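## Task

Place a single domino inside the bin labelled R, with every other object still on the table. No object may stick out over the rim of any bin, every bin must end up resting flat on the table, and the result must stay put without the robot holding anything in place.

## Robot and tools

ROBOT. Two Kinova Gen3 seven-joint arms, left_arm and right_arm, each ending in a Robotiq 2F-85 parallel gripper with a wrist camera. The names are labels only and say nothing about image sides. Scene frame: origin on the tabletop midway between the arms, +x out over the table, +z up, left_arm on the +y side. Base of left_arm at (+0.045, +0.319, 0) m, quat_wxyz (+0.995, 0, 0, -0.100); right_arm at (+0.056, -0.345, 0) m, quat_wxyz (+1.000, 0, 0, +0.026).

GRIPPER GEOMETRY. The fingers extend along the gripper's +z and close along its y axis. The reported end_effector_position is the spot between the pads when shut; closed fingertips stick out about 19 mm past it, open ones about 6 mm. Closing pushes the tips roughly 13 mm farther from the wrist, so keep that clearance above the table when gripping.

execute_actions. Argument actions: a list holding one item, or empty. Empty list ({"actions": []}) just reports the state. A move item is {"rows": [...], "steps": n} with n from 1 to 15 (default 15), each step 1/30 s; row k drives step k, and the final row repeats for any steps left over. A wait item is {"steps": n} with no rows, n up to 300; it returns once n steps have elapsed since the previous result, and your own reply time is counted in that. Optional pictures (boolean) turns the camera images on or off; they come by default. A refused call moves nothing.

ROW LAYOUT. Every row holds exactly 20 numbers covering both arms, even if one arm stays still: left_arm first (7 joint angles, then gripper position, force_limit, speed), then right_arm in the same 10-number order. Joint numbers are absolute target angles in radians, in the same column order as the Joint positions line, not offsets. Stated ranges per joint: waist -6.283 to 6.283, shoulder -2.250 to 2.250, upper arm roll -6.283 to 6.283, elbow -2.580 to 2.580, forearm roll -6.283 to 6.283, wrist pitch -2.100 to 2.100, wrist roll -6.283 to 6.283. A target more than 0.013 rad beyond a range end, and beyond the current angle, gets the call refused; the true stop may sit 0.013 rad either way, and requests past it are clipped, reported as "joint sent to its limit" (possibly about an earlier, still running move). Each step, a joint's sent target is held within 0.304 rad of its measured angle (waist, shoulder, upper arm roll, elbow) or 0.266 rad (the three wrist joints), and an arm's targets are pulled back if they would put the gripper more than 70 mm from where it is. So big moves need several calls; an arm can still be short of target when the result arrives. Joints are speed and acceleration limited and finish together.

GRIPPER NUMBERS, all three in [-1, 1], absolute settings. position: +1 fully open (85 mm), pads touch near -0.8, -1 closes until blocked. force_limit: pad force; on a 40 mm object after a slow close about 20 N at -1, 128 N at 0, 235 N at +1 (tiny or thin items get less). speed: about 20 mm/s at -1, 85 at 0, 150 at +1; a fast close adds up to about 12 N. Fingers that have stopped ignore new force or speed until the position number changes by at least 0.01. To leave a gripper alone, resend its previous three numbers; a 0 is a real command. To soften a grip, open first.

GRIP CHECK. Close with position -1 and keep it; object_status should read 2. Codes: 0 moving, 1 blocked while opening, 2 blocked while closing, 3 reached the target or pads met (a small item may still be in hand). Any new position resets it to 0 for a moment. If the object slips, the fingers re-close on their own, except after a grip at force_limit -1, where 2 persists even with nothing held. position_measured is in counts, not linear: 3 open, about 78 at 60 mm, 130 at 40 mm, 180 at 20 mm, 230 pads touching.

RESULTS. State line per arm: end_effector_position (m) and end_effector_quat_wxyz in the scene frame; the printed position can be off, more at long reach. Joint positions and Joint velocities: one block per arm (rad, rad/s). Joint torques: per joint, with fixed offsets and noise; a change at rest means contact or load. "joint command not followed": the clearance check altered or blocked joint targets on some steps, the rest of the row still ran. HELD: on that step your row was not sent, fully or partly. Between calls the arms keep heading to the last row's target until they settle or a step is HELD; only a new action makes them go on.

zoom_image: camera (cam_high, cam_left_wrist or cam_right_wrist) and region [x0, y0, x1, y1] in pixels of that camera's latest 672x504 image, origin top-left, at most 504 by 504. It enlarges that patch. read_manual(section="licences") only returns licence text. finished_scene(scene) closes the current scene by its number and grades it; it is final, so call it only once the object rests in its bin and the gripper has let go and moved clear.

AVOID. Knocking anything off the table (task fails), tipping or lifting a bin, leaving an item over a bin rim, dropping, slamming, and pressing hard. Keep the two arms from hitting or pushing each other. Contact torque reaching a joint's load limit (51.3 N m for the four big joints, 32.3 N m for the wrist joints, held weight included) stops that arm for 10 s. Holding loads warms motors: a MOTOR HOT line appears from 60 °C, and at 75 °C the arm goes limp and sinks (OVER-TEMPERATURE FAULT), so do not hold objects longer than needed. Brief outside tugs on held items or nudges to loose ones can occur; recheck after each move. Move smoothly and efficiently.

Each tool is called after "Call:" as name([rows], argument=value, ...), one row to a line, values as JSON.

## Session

Call:
execute_actions(actions=[])

Scene clock: 0.00 s of 4800.00 s.
left_arm: end_effector_position=(+0.5412, +0.8703, +0.2989) position_measured=3 object_status=3 end_effector_quat_wxyz=(+0.370, +0.083, +0.824, +0.421) | right_arm: end_effector_position=(+0.4947, -0.1943, +0.1323) position_measured=3 object_status=3 end_effector_quat_wxyz=(-0.044, +0.104, +0.984, +0.136)
Joint positions: left_arm=[-1.039  0.587 -0.163  1.766 -0.56  -0.469  1.13 ] | right_arm=[-0.14   0.567 -0.003  1.73  -0.371  0.884  1.408]
Joint velocities: left_arm=[ 0.    -0.     0.001 -0.001  0.    -0.    -0.001] | right_arm=[ 0.     0.    -0.    -0.    -0.     0.001  0.001]
Joint torques (N m, as the joint torque sensors report them, + toward a larger angle): no reading

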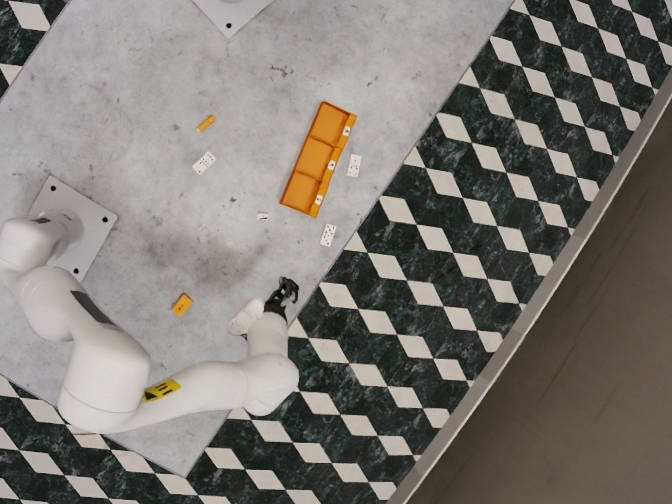

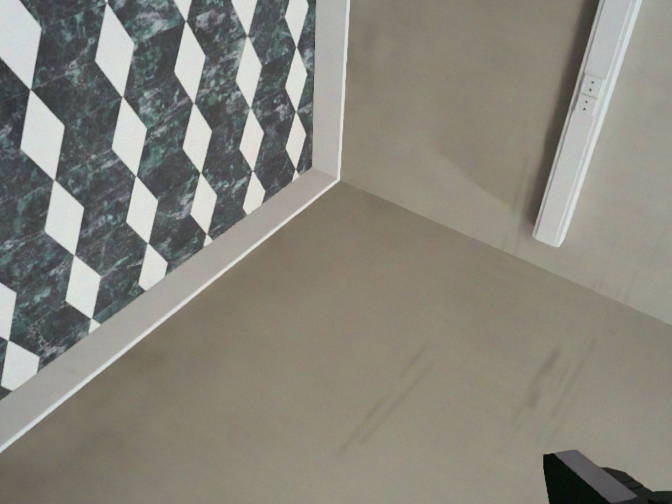

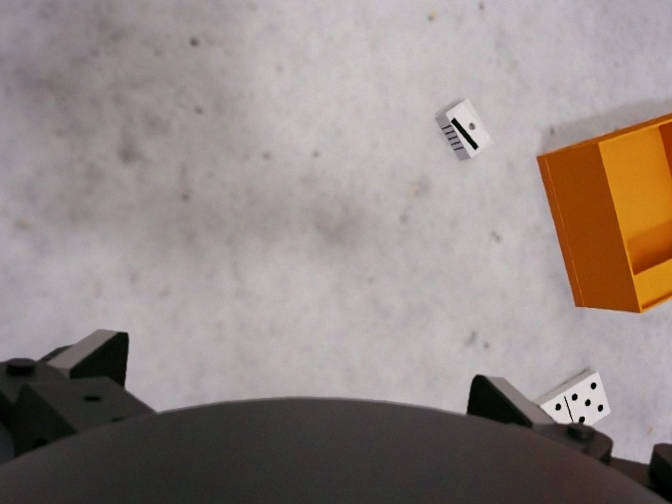

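Call:
zoom_image(camera="cam_high", region=[260, 90, 380, 250])

Call:
zoom_image(camera="cam_high", region=[170, 100, 250, 190])

Region (260, 90, 380, 250) of cam_high's 672x504 image, scaled by 3.150, with more detail than that image has; it fills the left 378 columns of this view, and the rest is white.

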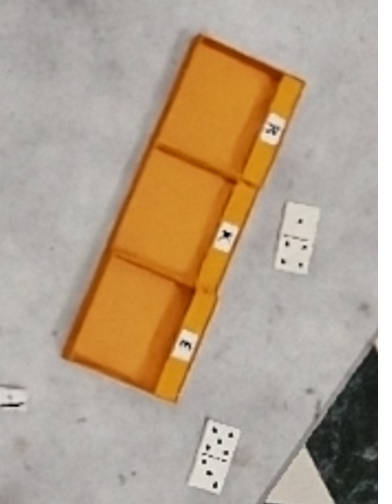

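Region (170, 100, 250, 190) of cam_high's 672x504 image, scaled by 5.600, with more detail than that image has.

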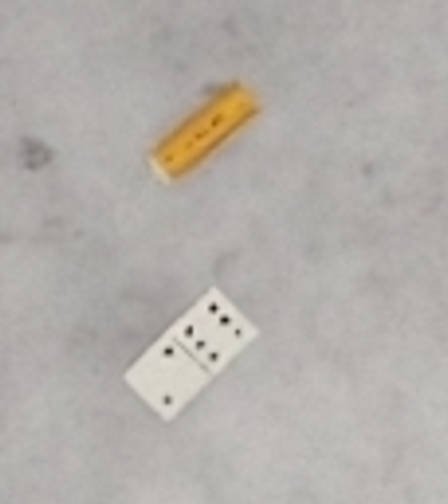

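Call:
execute_actions([
  {"rows": [[-1.039,0.587,-0.163,1.766,-0.56,-0.469,1.13,1,-1,0,-1.071,0.418,0,2.116,0,0.608,1.816,0.2,-1,0]], "steps": 15},
], pictures=false)

Call:
execute_actions([
  {"steps": 30},
])

Scene clock: 26.53 s of 4800.00 s.
left_arm: end_effector_position=(+0.5412, +0.8705, +0.2988) position_measured=3 object_status=3 end_effector_quat_wxyz=(+0.370, +0.084, +0.824, +0.421) | right_arm: end_effector_position=(+0.3704, -0.1401, +0.1049) position_measured=95 object_status=0 end_effector_quat_wxyz=(-0.006, -0.335, +0.942, +0.025)
Joint positions: left_arm=[-1.039  0.587 -0.163  1.766 -0.56  -0.469  1.13 ] | right_arm=[-0.55   0.447 -0.     2.035 -0.082  0.659  1.717]
Joint velocities: left_arm=[-0.    -0.001  0.001 -0.002  0.001  0.    -0.001] | right_arm=[-1.112 -0.134  0.001  0.406  0.422 -0.262  0.509]
Joint torques (N m, as the joint torque sensors report them, + toward a larger angle): left_arm=[ -0.15 -19.44  -0.5   -8.66   0.16  -2.61  -0.33] | right_arm=[  0.27 -14.47  -0.03  -6.01   0.14   0.17  -0.29]
Steps of this call (steps 1 to 90: nothing new was sent; then 23.03 s passed at rest; steps 91 to 105: all 15 steps of this action). Readings (joint positions | what the end effector reports):
91: left_arm=[-1.039 0.587 -0.163 1.766 -0.560 -0.469 1.130] | right_arm=[-0.142 0.566 -0.003 1.731 -0.371 0.884 1.408] | left_arm position_measured=3 object_status=3 | right_arm position_measured=3 object_status=0
92: left_arm=[-1.039 0.587 -0.163 1.766 -0.560 -0.469 1.130] | right_arm=[-0.149 0.563 -0.002 1.736 -0.366 0.879 1.413] | left_arm position_measured=3 object_status=3 | right_arm position_measured=4 object_status=0
94: left_arm=[-1.039 0.587 -0.163 1.766 -0.560 -0.469 1.130] | right_arm=[-0.179 0.548 -0.001 1.763 -0.343 0.855 1.436] | left_arm position_measured=3 object_status=3 | right_arm position_measured=15 object_status=0
98: left_arm=[-1.039 0.587 -0.163 1.766 -0.560 -0.469 1.130] | right_arm=[-0.299 0.497 -0.001 1.878 -0.242 0.761 1.537] | left_arm position_measured=3 object_status=3 | right_arm position_measured=43 object_status=0
105: the state above

Scene clock: 27.53 s of 4800.00 s.
left_arm: end_effector_position=(+0.5412, +0.8705, +0.2988) position_measured=3 object_status=3 end_effector_quat_wxyz=(+0.370, +0.084, +0.824, +0.421) | right_arm: end_effector_position=(+0.2302, -0.0402, +0.0999) position_measured=104 object_status=3 end_effector_quat_wxyz=(-0.000, -0.632, +0.775, -0.000)
Joint positions: left_arm=[-1.039  0.587 -0.163  1.766 -0.56  -0.469  1.13 ] | right_arm=[-1.071  0.418 -0.     2.116 -0.     0.608  1.816]
Joint velocities: left_arm=[ 0.001 -0.    -0.001  0.    -0.001 -0.     0.   ] | right_arm=[-0.005 -0.     0.001  0.001 -0.    -0.001 -0.   ]
Joint torques (N m, as the joint torque sensors report them, + toward a larger angle): left_arm=[ -0.26 -19.34  -0.46  -8.63   0.16  -2.68  -0.24] | right_arm=[  0.55 -13.55   0.02  -5.44   0.2    0.35  -0.47]
Steps of this call (steps 1 to 30: the robot went on to your last target). Readings (joint positions | what the end effector reports):
1: left_arm=[-1.039 0.587 -0.163 1.766 -0.560 -0.469 1.130] | right_arm=[-0.587 0.443 -0.000 2.048 -0.069 0.651 1.733] | left_arm position_measured=3 object_status=3 | right_arm position_measured=99 object_status=0
2: left_arm=[-1.039 0.587 -0.163 1.766 -0.560 -0.469 1.130] | right_arm=[-0.624 0.439 -0.000 2.058 -0.058 0.644 1.746] | left_arm position_measured=3 object_status=3 | right_arm position_measured=101 object_status=0
4: left_arm=[-1.039 0.587 -0.163 1.766 -0.560 -0.469 1.130] | right_arm=[-0.697 0.433 -0.000 2.075 -0.041 0.633 1.767] | left_arm position_measured=3 object_status=3 | right_arm position_measured=103 object_status=0
8: left_arm=[-1.039 0.587 -0.163 1.766 -0.560 -0.469 1.130] | right_arm=[-0.842 0.426 -0.000 2.096 -0.020 0.620 1.792] | left_arm position_measured=3 object_status=3 | right_arm position_measured=104 object_status=0
30: the state above

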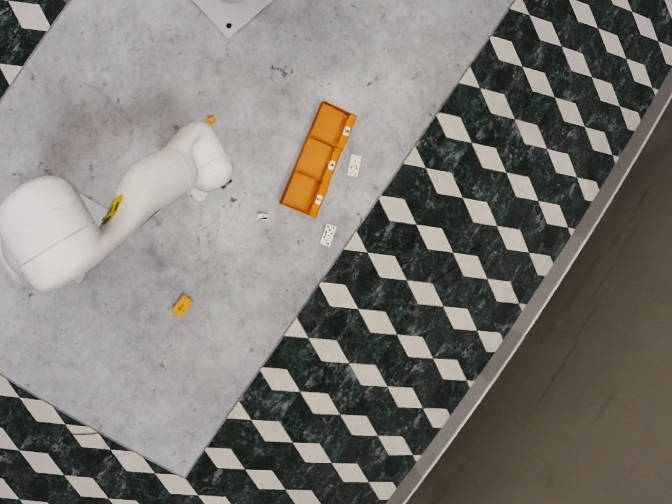

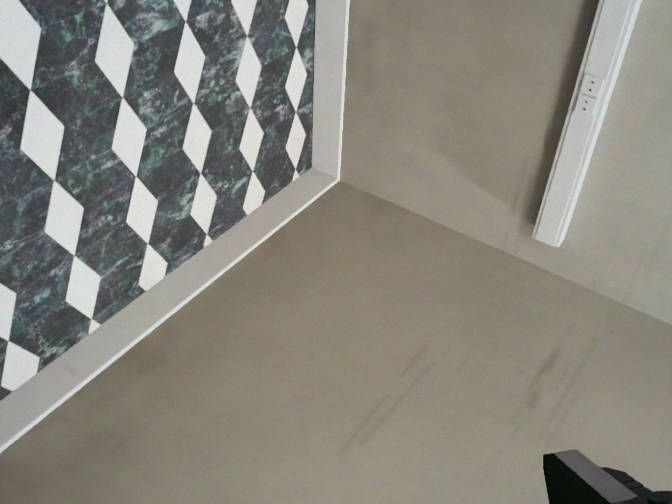

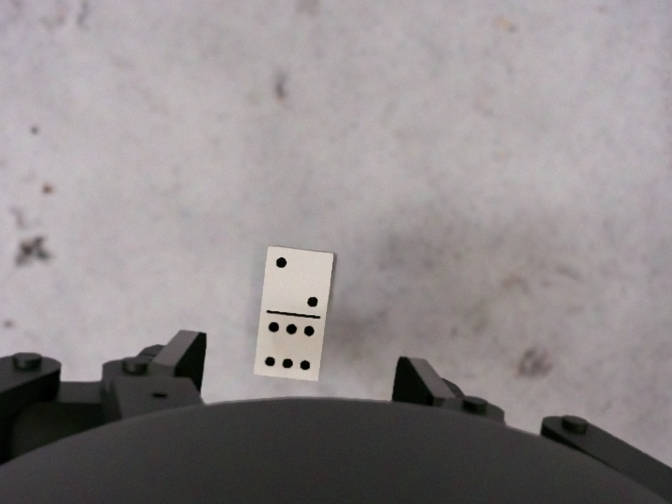

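Call:
execute_actions([
  {"rows": [[-1.039,0.587,-0.163,1.766,-0.56,-0.469,1.13,1,-1,0,-1.071,0.593,0,2.1735,0,0.375,1.816,0.2,-1,0]], "steps": 15},
])

Scene clock: 32.17 s of 4800.00 s.
left_arm: end_effector_position=(+0.5412, +0.8705, +0.2988) position_measured=3 object_status=3 end_effector_quat_wxyz=(+0.370, +0.084, +0.824, +0.421) | right_arm: end_effector_position=(+0.2305, -0.0391, +0.0311) position_measured=104 object_status=3 end_effector_quat_wxyz=(+0.002, -0.632, +0.775, +0.001)
Joint positions: left_arm=[-1.039  0.587 -0.163  1.766 -0.56  -0.469  1.13 ] | right_arm=[-1.071  0.59  -0.     2.173  0.     0.375  1.816]
Joint velocities: left_arm=[ 0.001  0.    -0.002 -0.    -0.003 -0.    -0.001] | right_arm=[-0.     0.03   0.001  0.004 -0.    -0.001 -0.001]
Joint torques (N m, as the joint torque sensors report them, + toward a larger angle): left_arm=[ -0.47 -19.13  -0.54  -8.59   0.14  -2.63  -0.26] | right_arm=[  0.46 -14.97   0.13  -3.67   0.13   0.3   -0.38]
Steps of this call (steps 1 to 15: the robot went on to your last target; steps 16 to 90: nothing new was sent; then 1.13 s passed at rest; steps 91 to 105: all 15 steps of this action). Readings (joint positions | what the end effector reports):
91: left_arm=[-1.039 0.587 -0.163 1.766 -0.560 -0.469 1.130] | right_arm=[-1.071 0.419 0.000 2.116 -0.000 0.607 1.816] | left_arm position_measured=3 object_status=3 | right_arm position_measured=104 object_status=3
92: left_arm=[-1.039 0.587 -0.163 1.766 -0.560 -0.469 1.130] | right_arm=[-1.071 0.426 0.000 2.118 0.000 0.600 1.816] | left_arm position_measured=3 object_status=3 | right_arm position_measured=104 object_status=3
94: left_arm=[-1.039 0.587 -0.163 1.766 -0.560 -0.469 1.130] | right_arm=[-1.071 0.456 0.000 2.127 0.000 0.565 1.816] | left_arm position_measured=3 object_status=3 | right_arm position_measured=104 object_status=3
98: left_arm=[-1.039 0.587 -0.163 1.766 -0.560 -0.469 1.130] | right_arm=[-1.071 0.554 -0.000 2.160 -0.000 0.431 1.816] | left_arm position_measured=3 object_status=3 | right_arm position_measured=104 object_status=3
105: the state above

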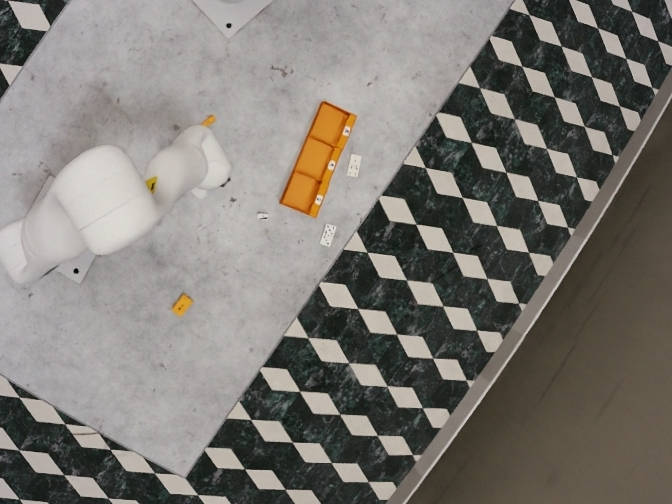

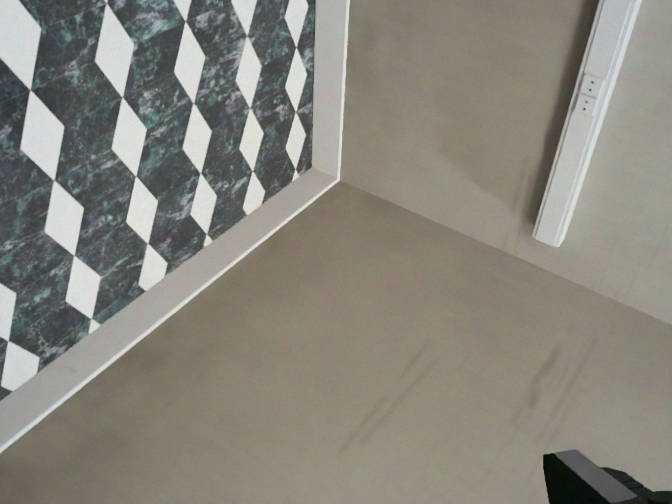

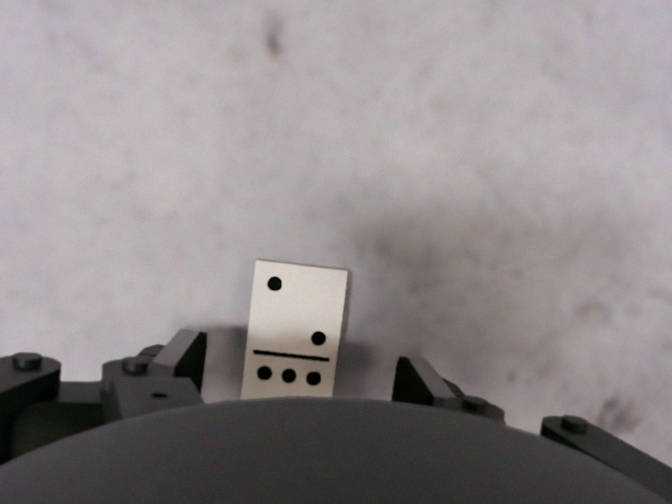

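Call:
execute_actions([
  {"rows": [[-1.039,0.587,-0.163,1.766,-0.56,-0.469,1.13,1,-1,0,-1.059,0.6175,0,2.1907,0,0.3334,1.828,-0.1,-1,-0.3]], "steps": 12},
], pictures=false)

Call:
execute_actions([
  {"rows": [[-1.039,0.587,-0.163,1.766,-0.56,-0.469,1.13,1,-1,0,-1.059,0.6175,0,2.1907,0,0.3334,1.828,-1,-0.6,-0.5]], "steps": 15},
])

Scene clock: 43.93 s of 4800.00 s.
left_arm: end_effector_position=(+0.5412, +0.8705, +0.2988) position_measured=3 object_status=3 end_effector_quat_wxyz=(+0.370, +0.084, +0.824, +0.421) | right_arm: end_effector_position=(+0.2321, -0.0454, +0.0196) position_measured=141 object_status=0 end_effector_quat_wxyz=(+0.000, -0.632, +0.775, +0.000)
Joint positions: left_arm=[-1.039  0.587 -0.163  1.766 -0.56  -0.469  1.13 ] | right_arm=[-1.059  0.617  0.     2.191  0.     0.333  1.828]
Joint velocities: left_arm=[ 0.001 -0.    -0.002 -0.001  0.    -0.     0.001] | right_arm=[ 0.002  0.003  0.002 -0.     0.    -0.001  0.001]
Joint torques (N m, as the joint torque sensors report them, + toward a larger angle): left_arm=[ -0.51 -19.23  -0.58  -8.5    0.28  -2.59  -0.28] | right_arm=[  0.44 -15.05   0.1   -3.22   0.15   0.28  -0.44]
Steps of this call (steps 1 to 15: the robot went on to your last target; steps 16 to 90: nothing new was sent; then 8.37 s passed at rest; steps 91 to 102: all 12 steps of this action). Readings (joint positions | what the end effector reports):
91: left_arm=[-1.039 0.587 -0.163 1.766 -0.560 -0.469 1.130] | right_arm=[-1.070 0.594 -0.000 2.174 -0.000 0.373 1.816] | left_arm position_measured=3 object_status=3 | right_arm position_measured=104 object_status=0
92: left_arm=[-1.039 0.587 -0.163 1.766 -0.560 -0.469 1.130] | right_arm=[-1.067 0.601 -0.001 2.178 -0.000 0.364 1.819] | left_arm position_measured=3 object_status=3 | right_arm position_measured=105 object_status=0
94: left_arm=[-1.039 0.587 -0.163 1.766 -0.560 -0.469 1.130] | right_arm=[-1.061 0.614 0.000 2.188 0.000 0.341 1.826] | left_arm position_measured=3 object_status=3 | right_arm position_measured=113 object_status=0
98: left_arm=[-1.039 0.587 -0.163 1.766 -0.560 -0.469 1.130] | right_arm=[-1.060 0.616 0.000 2.190 0.000 0.334 1.828] | left_arm position_measured=3 object_status=3 | right_arm position_measured=134 object_status=0
102: the state above

Scene clock: 44.43 s of 4800.00 s.
left_arm: end_effector_position=(+0.5412, +0.8705, +0.2988) position_measured=3 object_status=3 end_effector_quat_wxyz=(+0.370, +0.084, +0.824, +0.421) | right_arm: end_effector_position=(+0.2321, -0.0455, +0.0197) position_measured=173 object_status=2 end_effector_quat_wxyz=(+0.000, -0.632, +0.775, +0.000)
Joint positions: left_arm=[-1.039  0.587 -0.163  1.766 -0.56  -0.469  1.13 ] | right_arm=[-1.059  0.617 -0.     2.191 -0.     0.334  1.828]
Joint velocities: left_arm=[-0.    -0.     0.002  0.001  0.001 -0.     0.   ] | right_arm=[ 0.     0.    -0.001  0.     0.    -0.001  0.001]
Joint torques (N m, as the joint torque sensors report them, + toward a larger angle): left_arm=[ -0.24 -19.31  -0.73  -8.69   0.18  -2.49  -0.43] | right_arm=[  0.41 -14.45   0.06  -3.41   0.21   0.25  -0.46]
Steps of this call (steps 1 to 15: all 15 steps of this action). Readings (joint positions | what the end effector reports):
1: left_arm=[-1.039 0.587 -0.163 1.766 -0.560 -0.469 1.130] | right_arm=[-1.059 0.617 0.000 2.191 0.000 0.333 1.828] | left_arm position_measured=3 object_status=3 | right_arm position_measured=141 object_status=0
2: left_arm=[-1.039 0.587 -0.163 1.766 -0.560 -0.469 1.130] | right_arm=[-1.059 0.617 0.000 2.191 0.000 0.333 1.828] | left_arm position_measured=3 object_status=3 | right_arm position_measured=142 object_status=0
4: left_arm=[-1.039 0.587 -0.163 1.766 -0.560 -0.469 1.130] | right_arm=[-1.059 0.617 0.000 2.191 0.000 0.333 1.828] | left_arm position_measured=3 object_status=3 | right_arm position_measured=148 object_status=0
8: left_arm=[-1.039 0.587 -0.163 1.766 -0.560 -0.469 1.130] | right_arm=[-1.059 0.617 -0.000 2.191 -0.000 0.334 1.828] | left_arm position_measured=3 object_status=3 | right_arm position_measured=166 object_status=0
15: the state above

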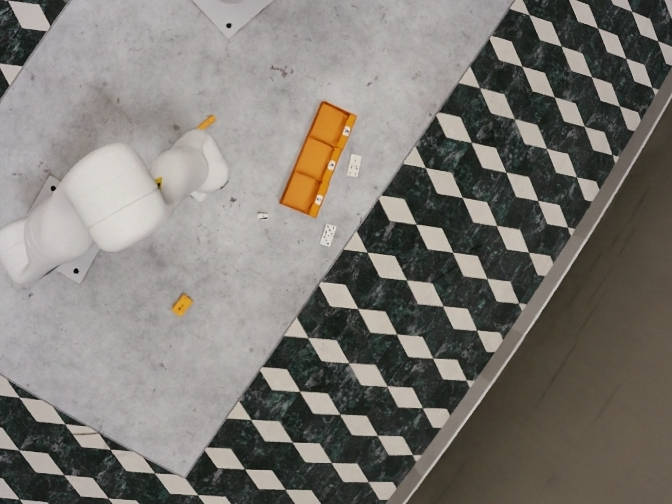

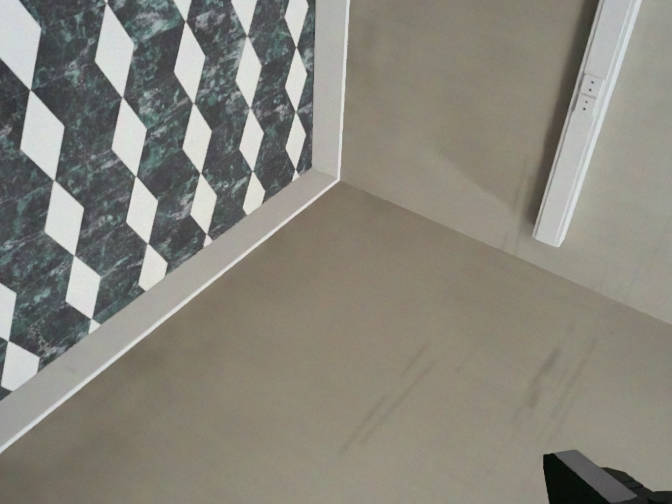

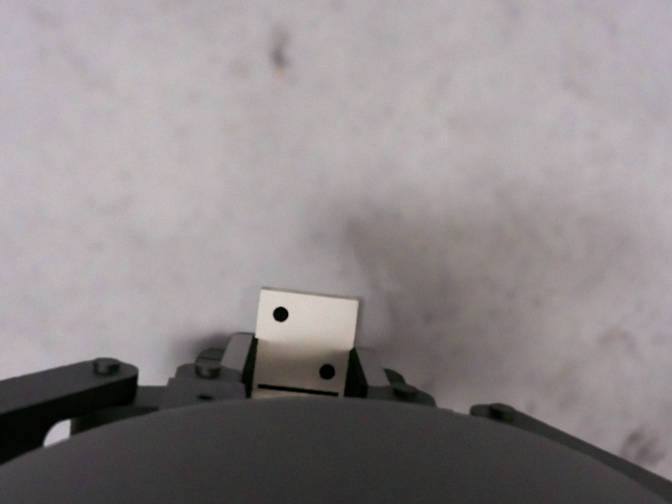

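Call:
execute_actions([
  {"rows": [[-1.039,0.587,-0.163,1.766,-0.56,-0.469,1.13,1,-1,0,-1.059,0.44,0,2.10,0,0.60,1.828,-1,-0.6,-0.5]], "steps": 10},
], pictures=false)

Call:
execute_actions([
  {"rows": [[-1.039,0.587,-0.163,1.766,-0.56,-0.469,1.13,1,-1,0,-1.01,0.6,0,1.5,0,1.04,1.25,-1,-0.6,-0.5]], "steps": 15},
], pictures=false)

Call:
execute_actions([
  {"rows": [[-1.039,0.587,-0.163,1.766,-0.56,-0.469,1.13,1,-1,0,-0.99,0.7,0,1.25,0,1.19,1.0,-1,-0.6,-0.5],[-1.039,0.587,-0.163,1.766,-0.56,-0.469,1.13,1,-1,0,-0.99,0.7,0,1.25,0,1.19,1.0,-1,-0.6,-0.5],[-1.039,0.587,-0.163,1.766,-0.56,-0.469,1.13,1,-1,0,-0.99,0.7,0,1.25,0,1.19,1.0,-1,-0.6,-0.5],[-1.039,0.587,-0.163,1.766,-0.56,-0.469,1.13,1,-1,0,-0.99,0.7,0,1.25,0,1.19,1.0,-1,-0.6,-0.5],[-1.039,0.587,-0.163,1.766,-0.56,-0.469,1.13,1,-1,0,-0.99,0.7,0,1.25,0,1.19,1.0,-1,-0.6,-0.5],[-1.039,0.587,-0.163,1.766,-0.56,-0.469,1.13,1,-1,0,-0.99,0.7,0,1.25,0,1.19,1.0,-1,-0.6,-0.5],[-1.039,0.587,-0.163,1.766,-0.56,-0.469,1.13,1,-1,0,-0.99,0.7,0,1.25,0,1.19,1.0,-1,-0.6,-0.5],[-1.039,0.587,-0.163,1.766,-0.56,-0.469,1.13,1,-1,0,-0.99,0.7,0,1.25,0,1.19,1.0,-1,-0.6,-0.5],[-1.039,0.587,-0.163,1.766,-0.56,-0.469,1.13,1,-1,0,-0.969,0.9305,0,0.848,0,1.363,0.74,-1,-0.6,-0.5]], "steps": 15},
], pictures=false)

Call:
execute_actions([
  {"steps": 25},
])

Scene clock: 80.87 s of 4800.00 s.
left_arm: end_effector_position=(+0.5412, +0.8705, +0.2988) position_measured=3 object_status=3 end_effector_quat_wxyz=(+0.370, +0.084, +0.824, +0.421) | right_arm: end_effector_position=(+0.2368, -0.0360, +0.0884) position_measured=173 object_status=2 end_effector_quat_wxyz=(-0.000, -0.632, +0.775, -0.000)
Joint positions: left_arm=[-1.039  0.587 -0.163  1.766 -0.56  -0.469  1.13 ] | right_arm=[-1.059  0.455  0.     2.106  0.     0.58   1.828]
Joint velocities: left_arm=[-0.     0.     0.     0.001 -0.001 -0.001 -0.001] | right_arm=[ 0.002 -0.27   0.    -0.165  0.     0.513 -0.   ]
Joint torques (N m, as the joint torque sensors report them, + toward a larger angle): left_arm=[ -0.42 -19.49  -0.6   -8.47   0.17  -2.53  -0.31] | right_arm=[  0.45 -10.94   0.    -4.21   0.19   0.43  -0.43]
Steps of this call (steps 1 to 15: the robot went on to your last target; steps 16 to 90: nothing new was sent; then 33.10 s passed at rest; steps 91 to 100: all 10 steps of this action). Readings (joint positions | what the end effector reports):
91: left_arm=[-1.039 0.587 -0.163 1.766 -0.560 -0.469 1.130] | right_arm=[-1.059 0.615 -0.000 2.190 -0.000 0.335 1.828] | left_arm position_measured=3 object_status=3 | right_arm position_measured=173 object_status=2
92: left_arm=[-1.039 0.587 -0.163 1.766 -0.560 -0.469 1.130] | right_arm=[-1.059 0.609 -0.000 2.188 -0.000 0.343 1.828] | left_arm position_measured=3 object_status=3 | right_arm position_measured=173 object_status=2
94: left_arm=[-1.039 0.587 -0.163 1.766 -0.560 -0.469 1.130] | right_arm=[-1.059 0.579 -0.000 2.174 -0.000 0.383 1.828] | left_arm position_measured=3 object_status=3 | right_arm position_measured=173 object_status=2
98: left_arm=[-1.039 0.587 -0.163 1.766 -0.560 -0.469 1.130] | right_arm=[-1.059 0.483 -0.000 2.123 0.000 0.530 1.828] | left_arm position_measured=3 object_status=3 | right_arm position_measured=173 object_status=2
100: the state above

Scene clock: 81.37 s of 4800.00 s.
left_arm: end_effector_position=(+0.5412, +0.8705, +0.2988) position_measured=3 object_status=3 end_effector_quat_wxyz=(+0.370, +0.084, +0.824, +0.421) | right_arm: end_effector_position=(+0.2967, +0.0392, +0.1312) position_measured=173 object_status=2 end_effector_quat_wxyz=(-0.033, -0.451, +0.892, -0.023)
Joint positions: left_arm=[-1.039  0.587 -0.163  1.766 -0.56  -0.469  1.13 ] | right_arm=[-1.016  0.582  0.001  1.657  0.001  0.983  1.439]
Joint velocities: left_arm=[-0.     0.    -0.    -0.002 -0.002 -0.    -0.001] | right_arm=[ 0.038  0.148 -0.001 -0.967  0.     0.379 -1.138]
Joint torques (N m, as the joint torque sensors report them, + toward a larger angle): left_arm=[ -0.22 -19.36  -0.63  -8.39   0.08  -2.66  -0.31] | right_arm=[ -0.26 -22.98  -0.58 -10.89  -0.16  -0.64  -0.5 ]
Steps of this call (steps 1 to 15: all 15 steps of this action). Readings (joint positions | what the end effector reports):
1: left_arm=[-1.039 0.587 -0.163 1.766 -0.560 -0.469 1.130] | right_arm=[-1.059 0.449 0.000 2.101 -0.000 0.596 1.828] | left_arm position_measured=3 object_status=3 | right_arm position_measured=173 object_status=2
2: left_arm=[-1.039 0.587 -0.163 1.766 -0.560 -0.469 1.130] | right_arm=[-1.058 0.448 -0.000 2.091 -0.000 0.613 1.824] | left_arm position_measured=3 object_status=3 | right_arm position_measured=173 object_status=2
4: left_arm=[-1.039 0.587 -0.163 1.766 -0.560 -0.469 1.130] | right_arm=[-1.053 0.456 -0.000 2.057 -0.000 0.659 1.801] | left_arm position_measured=3 object_status=3 | right_arm position_measured=173 object_status=2
8: left_arm=[-1.039 0.587 -0.163 1.766 -0.560 -0.469 1.130] | right_arm=[-1.034 0.510 0.000 1.923 0.000 0.797 1.693] | left_arm position_measured=3 object_status=3 | right_arm position_measured=173 object_status=2
15: the state above

Scene clock: 81.87 s of 4800.00 s.
left_arm: end_effector_position=(+0.5412, +0.8705, +0.2988) position_measured=3 object_status=3 end_effector_quat_wxyz=(+0.370, +0.084, +0.824, +0.421) | right_arm: end_effector_position=(+0.3841, +0.1522, +0.1594) position_measured=173 object_status=2 end_effector_quat_wxyz=(-0.013, -0.162, +0.987, -0.016)
Joint positions: left_arm=[-1.039  0.587 -0.163  1.766 -0.56  -0.469  1.13 ] | right_arm=[-0.978  0.828  0.     1.064  0.     1.292  0.867]
Joint velocities: left_arm=[ 0.001 -0.001  0.     0.001 -0.001 -0.     0.002] | right_arm=[ 0.06   0.75  -0.    -1.3   -0.     0.532 -0.913]
Joint torques (N m, as the joint torque sensors report them, + toward a larger angle): left_arm=[ -0.43 -19.38  -0.6   -8.72   0.15  -2.59  -0.34] | right_arm=[  0.08 -31.16   0.21 -11.2    0.03   0.3   -0.37]
Steps of this call (steps 1 to 15: all 15 steps of this action). Readings (joint positions | what the end effector reports):
1: left_arm=[-1.039 0.587 -0.163 1.766 -0.560 -0.469 1.130] | right_arm=[-1.014 0.587 0.001 1.625 0.001 0.996 1.401] | left_arm position_measured=3 object_status=3 | right_arm position_measured=173 object_status=2
2: left_arm=[-1.039 0.587 -0.163 1.766 -0.560 -0.469 1.130] | right_arm=[-1.012 0.594 0.001 1.588 0.001 1.012 1.363] | left_arm position_measured=3 object_status=3 | right_arm position_measured=173 object_status=2
4: left_arm=[-1.039 0.587 -0.163 1.766 -0.560 -0.469 1.130] | right_arm=[-1.008 0.614 0.000 1.500 0.000 1.051 1.286] | left_arm position_measured=3 object_status=3 | right_arm position_measured=173 object_status=2
8: left_arm=[-1.039 0.587 -0.163 1.766 -0.560 -0.469 1.130] | right_arm=[-0.997 0.664 0.000 1.348 0.000 1.137 1.126] | left_arm position_measured=3 object_status=3 | right_arm position_measured=173 object_status=2
15: the state above

Scene clock: 82.70 s of 4800.00 s.
left_arm: end_effector_position=(+0.5412, +0.8705, +0.2988) position_measured=3 object_status=3 end_effector_quat_wxyz=(+0.370, +0.084, +0.824, +0.421) | right_arm: end_effector_position=(+0.4144, +0.1920, +0.1601) position_measured=173 object_status=2 end_effector_quat_wxyz=(+0.000, -0.095, +0.995, +0.000)
Joint positions: left_arm=[-1.039  0.587 -0.163  1.766 -0.56  -0.469  1.13 ] | right_arm=[-0.969  0.93   0.     0.848  0.     1.363  0.74 ]
Joint velocities: left_arm=[-0.     0.001 -0.002 -0.001 -0.001  0.001  0.   ] | right_arm=[ 0.001  0.     0.    -0.002 -0.     0.    -0.   ]
Joint torques (N m, as the joint torque sensors report them, + toward a larger angle): left_arm=[ -0.37 -19.21  -0.54  -8.34   0.35  -2.68  -0.35] | right_arm=[  0.52 -25.86   0.17  -9.21   0.08   0.33  -0.38]
Steps of this call (steps 1 to 25: the robot went on to your last target). Readings (joint positions | what the end effector reports):
1: left_arm=[-1.039 0.587 -0.163 1.766 -0.560 -0.469 1.130] | right_arm=[-0.976 0.851 0.000 1.021 0.000 1.308 0.838] | left_arm position_measured=3 object_status=3 | right_arm position_measured=173 object_status=2
2: left_arm=[-1.039 0.587 -0.163 1.766 -0.560 -0.469 1.130] | right_arm=[-0.974 0.870 0.000 0.982 0.000 1.322 0.814] | left_arm position_measured=3 object_status=3 | right_arm position_measured=173 object_status=2
4: left_arm=[-1.039 0.587 -0.163 1.766 -0.560 -0.469 1.130] | right_arm=[-0.972 0.900 0.000 0.918 0.000 1.344 0.775] | left_arm position_measured=3 object_status=3 | right_arm position_measured=173 object_status=2
8: left_arm=[-1.039 0.587 -0.163 1.766 -0.560 -0.469 1.130] | right_arm=[-0.969 0.924 0.000 0.854 0.000 1.362 0.741] | left_arm position_measured=3 object_status=3 | right_arm position_measured=173 object_status=2
25: the state above

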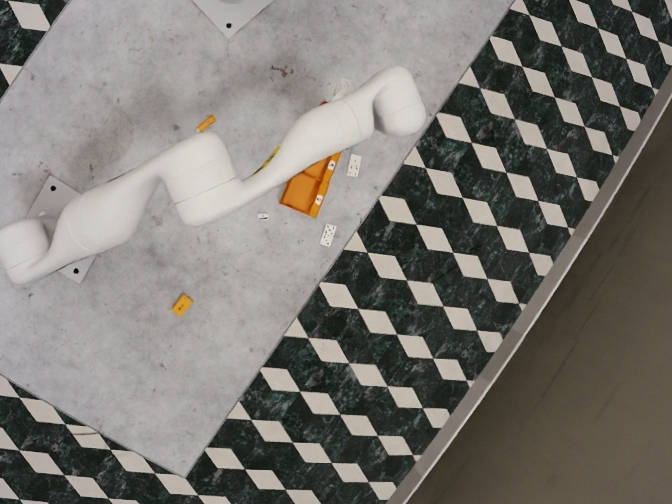

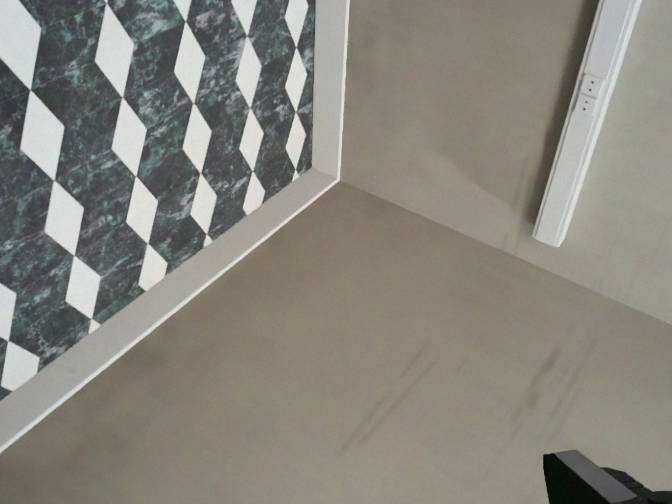

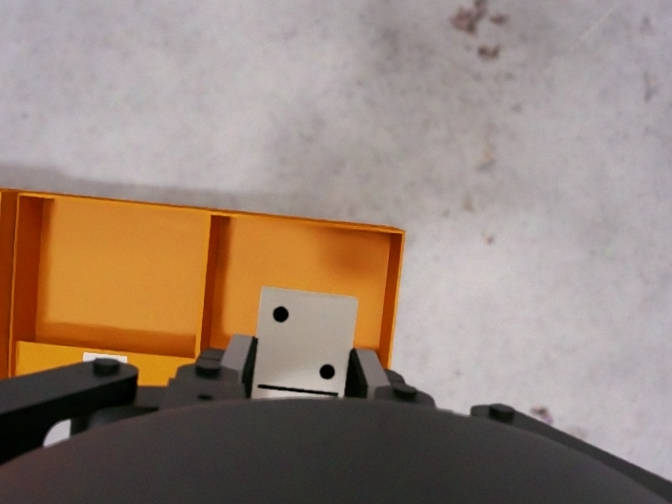

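Call:
execute_actions([
  {"rows": [[-1.039,0.587,-0.163,1.766,-0.56,-0.469,1.13,1,-1,0,-0.9786,0.998,0,1.004,0,1.139,0.745,-1,-0.6,-0.5]], "steps": 15},
])

Scene clock: 90.17 s of 4800.00 s.
left_arm: end_effector_position=(+0.5412, +0.8705, +0.2988) position_measured=3 object_status=3 end_effector_quat_wxyz=(+0.370, +0.084, +0.824, +0.421) | right_arm: end_effector_position=(+0.4063, +0.1905, +0.0701) position_measured=173 object_status=2 end_effector_quat_wxyz=(+0.000, -0.102, +0.995, +0.000)
Joint positions: left_arm=[-1.039  0.587 -0.163  1.766 -0.56  -0.469  1.13 ] | right_arm=[-0.978  0.998 -0.     1.004  0.     1.139  0.745]
Joint velocities: left_arm=[-0.     0.     0.001 -0.002  0.     0.     0.   ] | right_arm=[-0.001 -0.002  0.001  0.     0.    -0.002  0.001]
Joint torques (N m, as the joint torque sensors report them, + toward a larger angle): left_arm=[ -0.61 -19.4   -0.32  -8.59   0.25  -2.69  -0.3 ] | right_arm=[  0.23 -25.83   0.06  -8.59   0.13   0.29  -0.37]
Steps of this call (steps 1 to 15: the robot went on to your last target; steps 16 to 90: nothing new was sent; then 3.97 s passed at rest; steps 91 to 105: all 15 steps of this action). Readings (joint positions | what the end effector reports):
91: left_arm=[-1.039 0.587 -0.163 1.766 -0.560 -0.469 1.130] | right_arm=[-0.969 0.931 0.000 0.849 0.000 1.362 0.740] | left_arm position_measured=3 object_status=3 | right_arm position_measured=173 object_status=2
92: left_arm=[-1.039 0.587 -0.163 1.766 -0.560 -0.469 1.130] | right_arm=[-0.969 0.933 0.000 0.854 0.000 1.354 0.740] | left_arm position_measured=3 object_status=3 | right_arm position_measured=173 object_status=2
94: left_arm=[-1.039 0.587 -0.163 1.766 -0.560 -0.469 1.130] | right_arm=[-0.971 0.944 0.000 0.881 0.000 1.316 0.741] | left_arm position_measured=3 object_status=3 | right_arm position_measured=173 object_status=2
98: left_arm=[-1.039 0.587 -0.163 1.766 -0.560 -0.469 1.130] | right_arm=[-0.977 0.984 -0.000 0.972 -0.000 1.185 0.744] | left_arm position_measured=3 object_status=3 | right_arm position_measured=173 object_status=2
105: the state above

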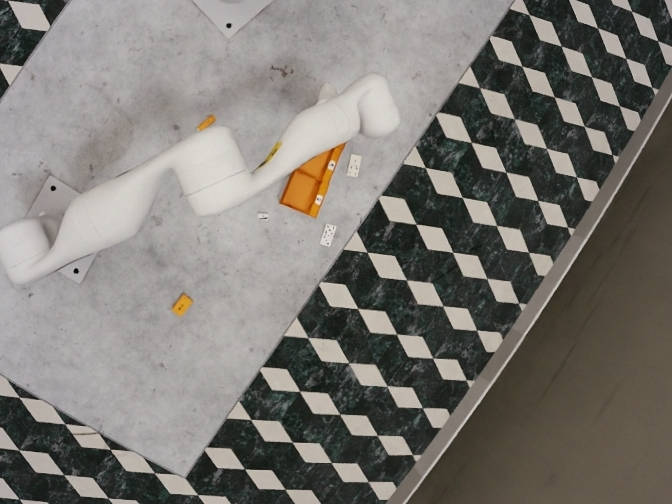

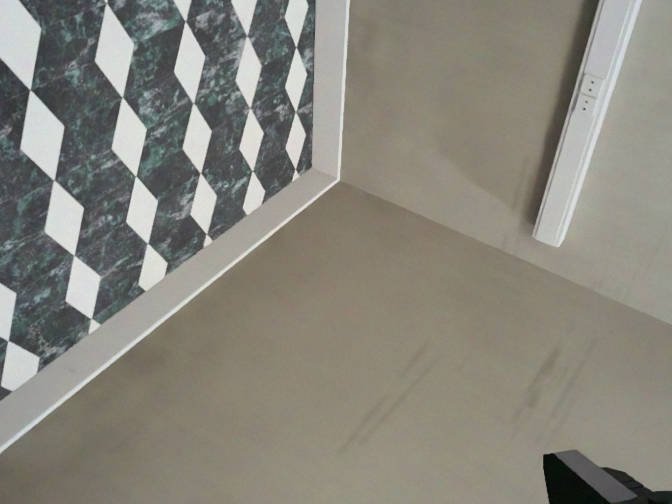

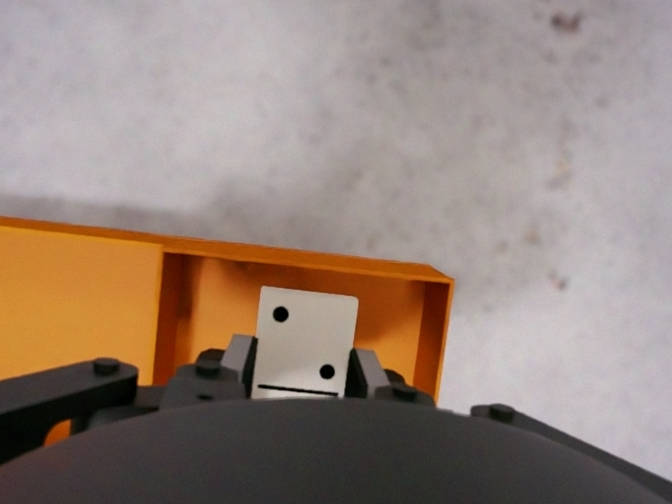

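Call:
execute_actions([
  {"rows": [[-1.039,0.587,-0.163,1.766,-0.56,-0.469,1.13,1,-1,0,-0.9786,1.0488,0,1.0312,0,1.0616,0.745,-1,-0.6,-0.5]], "steps": 15},
])

Scene clock: 97.83 s of 4800.00 s.
left_arm: end_effector_position=(+0.5412, +0.8705, +0.2988) position_measured=3 object_status=3 end_effector_quat_wxyz=(+0.370, +0.084, +0.824, +0.421) | right_arm: end_effector_position=(+0.4062, +0.1904, +0.0302) position_measured=173 object_status=2 end_effector_quat_wxyz=(+0.000, -0.102, +0.995, +0.000)
Joint positions: left_arm=[-1.039  0.587 -0.163  1.766 -0.56  -0.469  1.13 ] | right_arm=[-0.979  1.049  0.     1.031  0.     1.062  0.745]
Joint velocities: left_arm=[-0.001  0.     0.001  0.002  0.001  0.001  0.001] | right_arm=[-0.001  0.002 -0.001 -0.    -0.    -0.001 -0.001]
Joint torques (N m, as the joint torque sensors report them, + toward a larger angle): left_arm=[ -0.27 -19.22  -0.55  -8.58   0.3   -2.62  -0.4 ] | right_arm=[  0.57 -26.57   0.15  -8.36   0.18   0.35  -0.43]
Steps of this call (steps 1 to 15: the robot went on to your last target; steps 16 to 90: nothing new was sent; then 4.17 s passed at rest; steps 91 to 105: all 15 steps of this action). Readings (joint positions | what the end effector reports):
91: left_arm=[-1.039 0.587 -0.163 1.766 -0.560 -0.469 1.130] | right_arm=[-0.979 0.999 0.000 1.004 -0.000 1.138 0.745] | left_arm position_measured=3 object_status=3 | right_arm position_measured=173 object_status=2
92: left_arm=[-1.039 0.587 -0.163 1.766 -0.560 -0.469 1.130] | right_arm=[-0.979 1.005 0.000 1.006 -0.000 1.130 0.745] | left_arm position_measured=3 object_status=3 | right_arm position_measured=173 object_status=2
94: left_arm=[-1.039 0.587 -0.163 1.766 -0.560 -0.469 1.130] | right_arm=[-0.979 1.029 0.000 1.019 0.000 1.093 0.745] | left_arm position_measured=3 object_status=3 | right_arm position_measured=173 object_status=2
98: left_arm=[-1.039 0.587 -0.163 1.766 -0.560 -0.469 1.130] | right_arm=[-0.979 1.048 -0.000 1.032 -0.000 1.063 0.745] | left_arm position_measured=3 object_status=3 | right_arm position_measured=173 object_status=2
105: the state above

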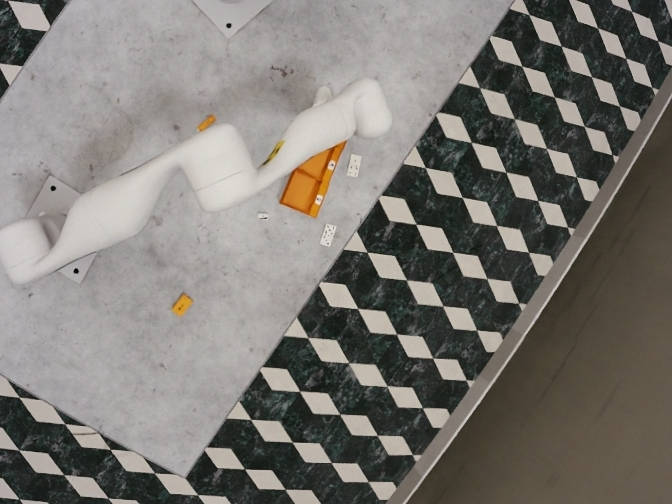

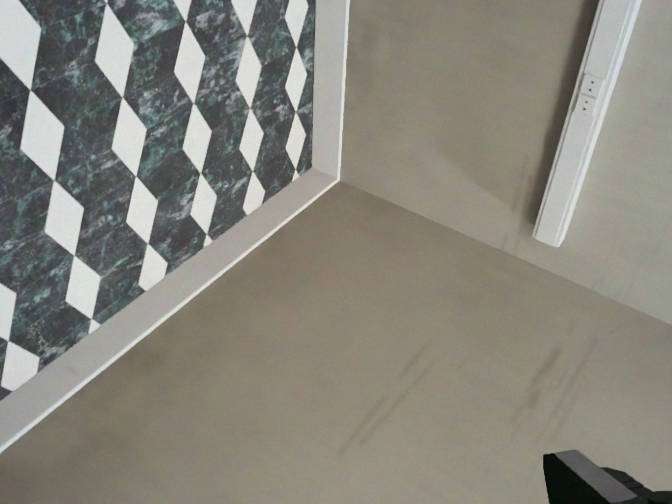

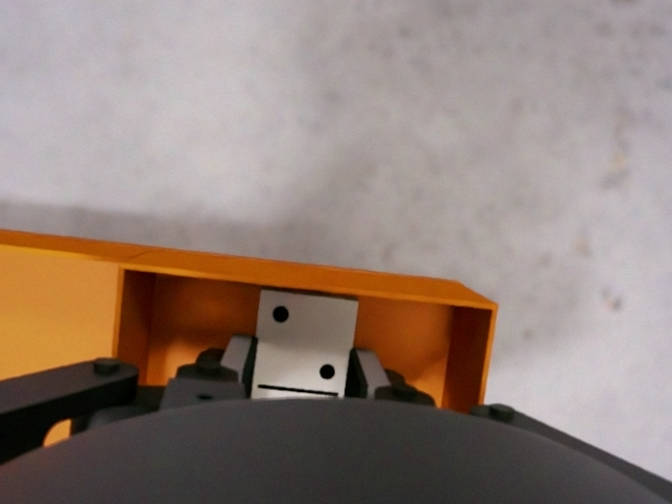

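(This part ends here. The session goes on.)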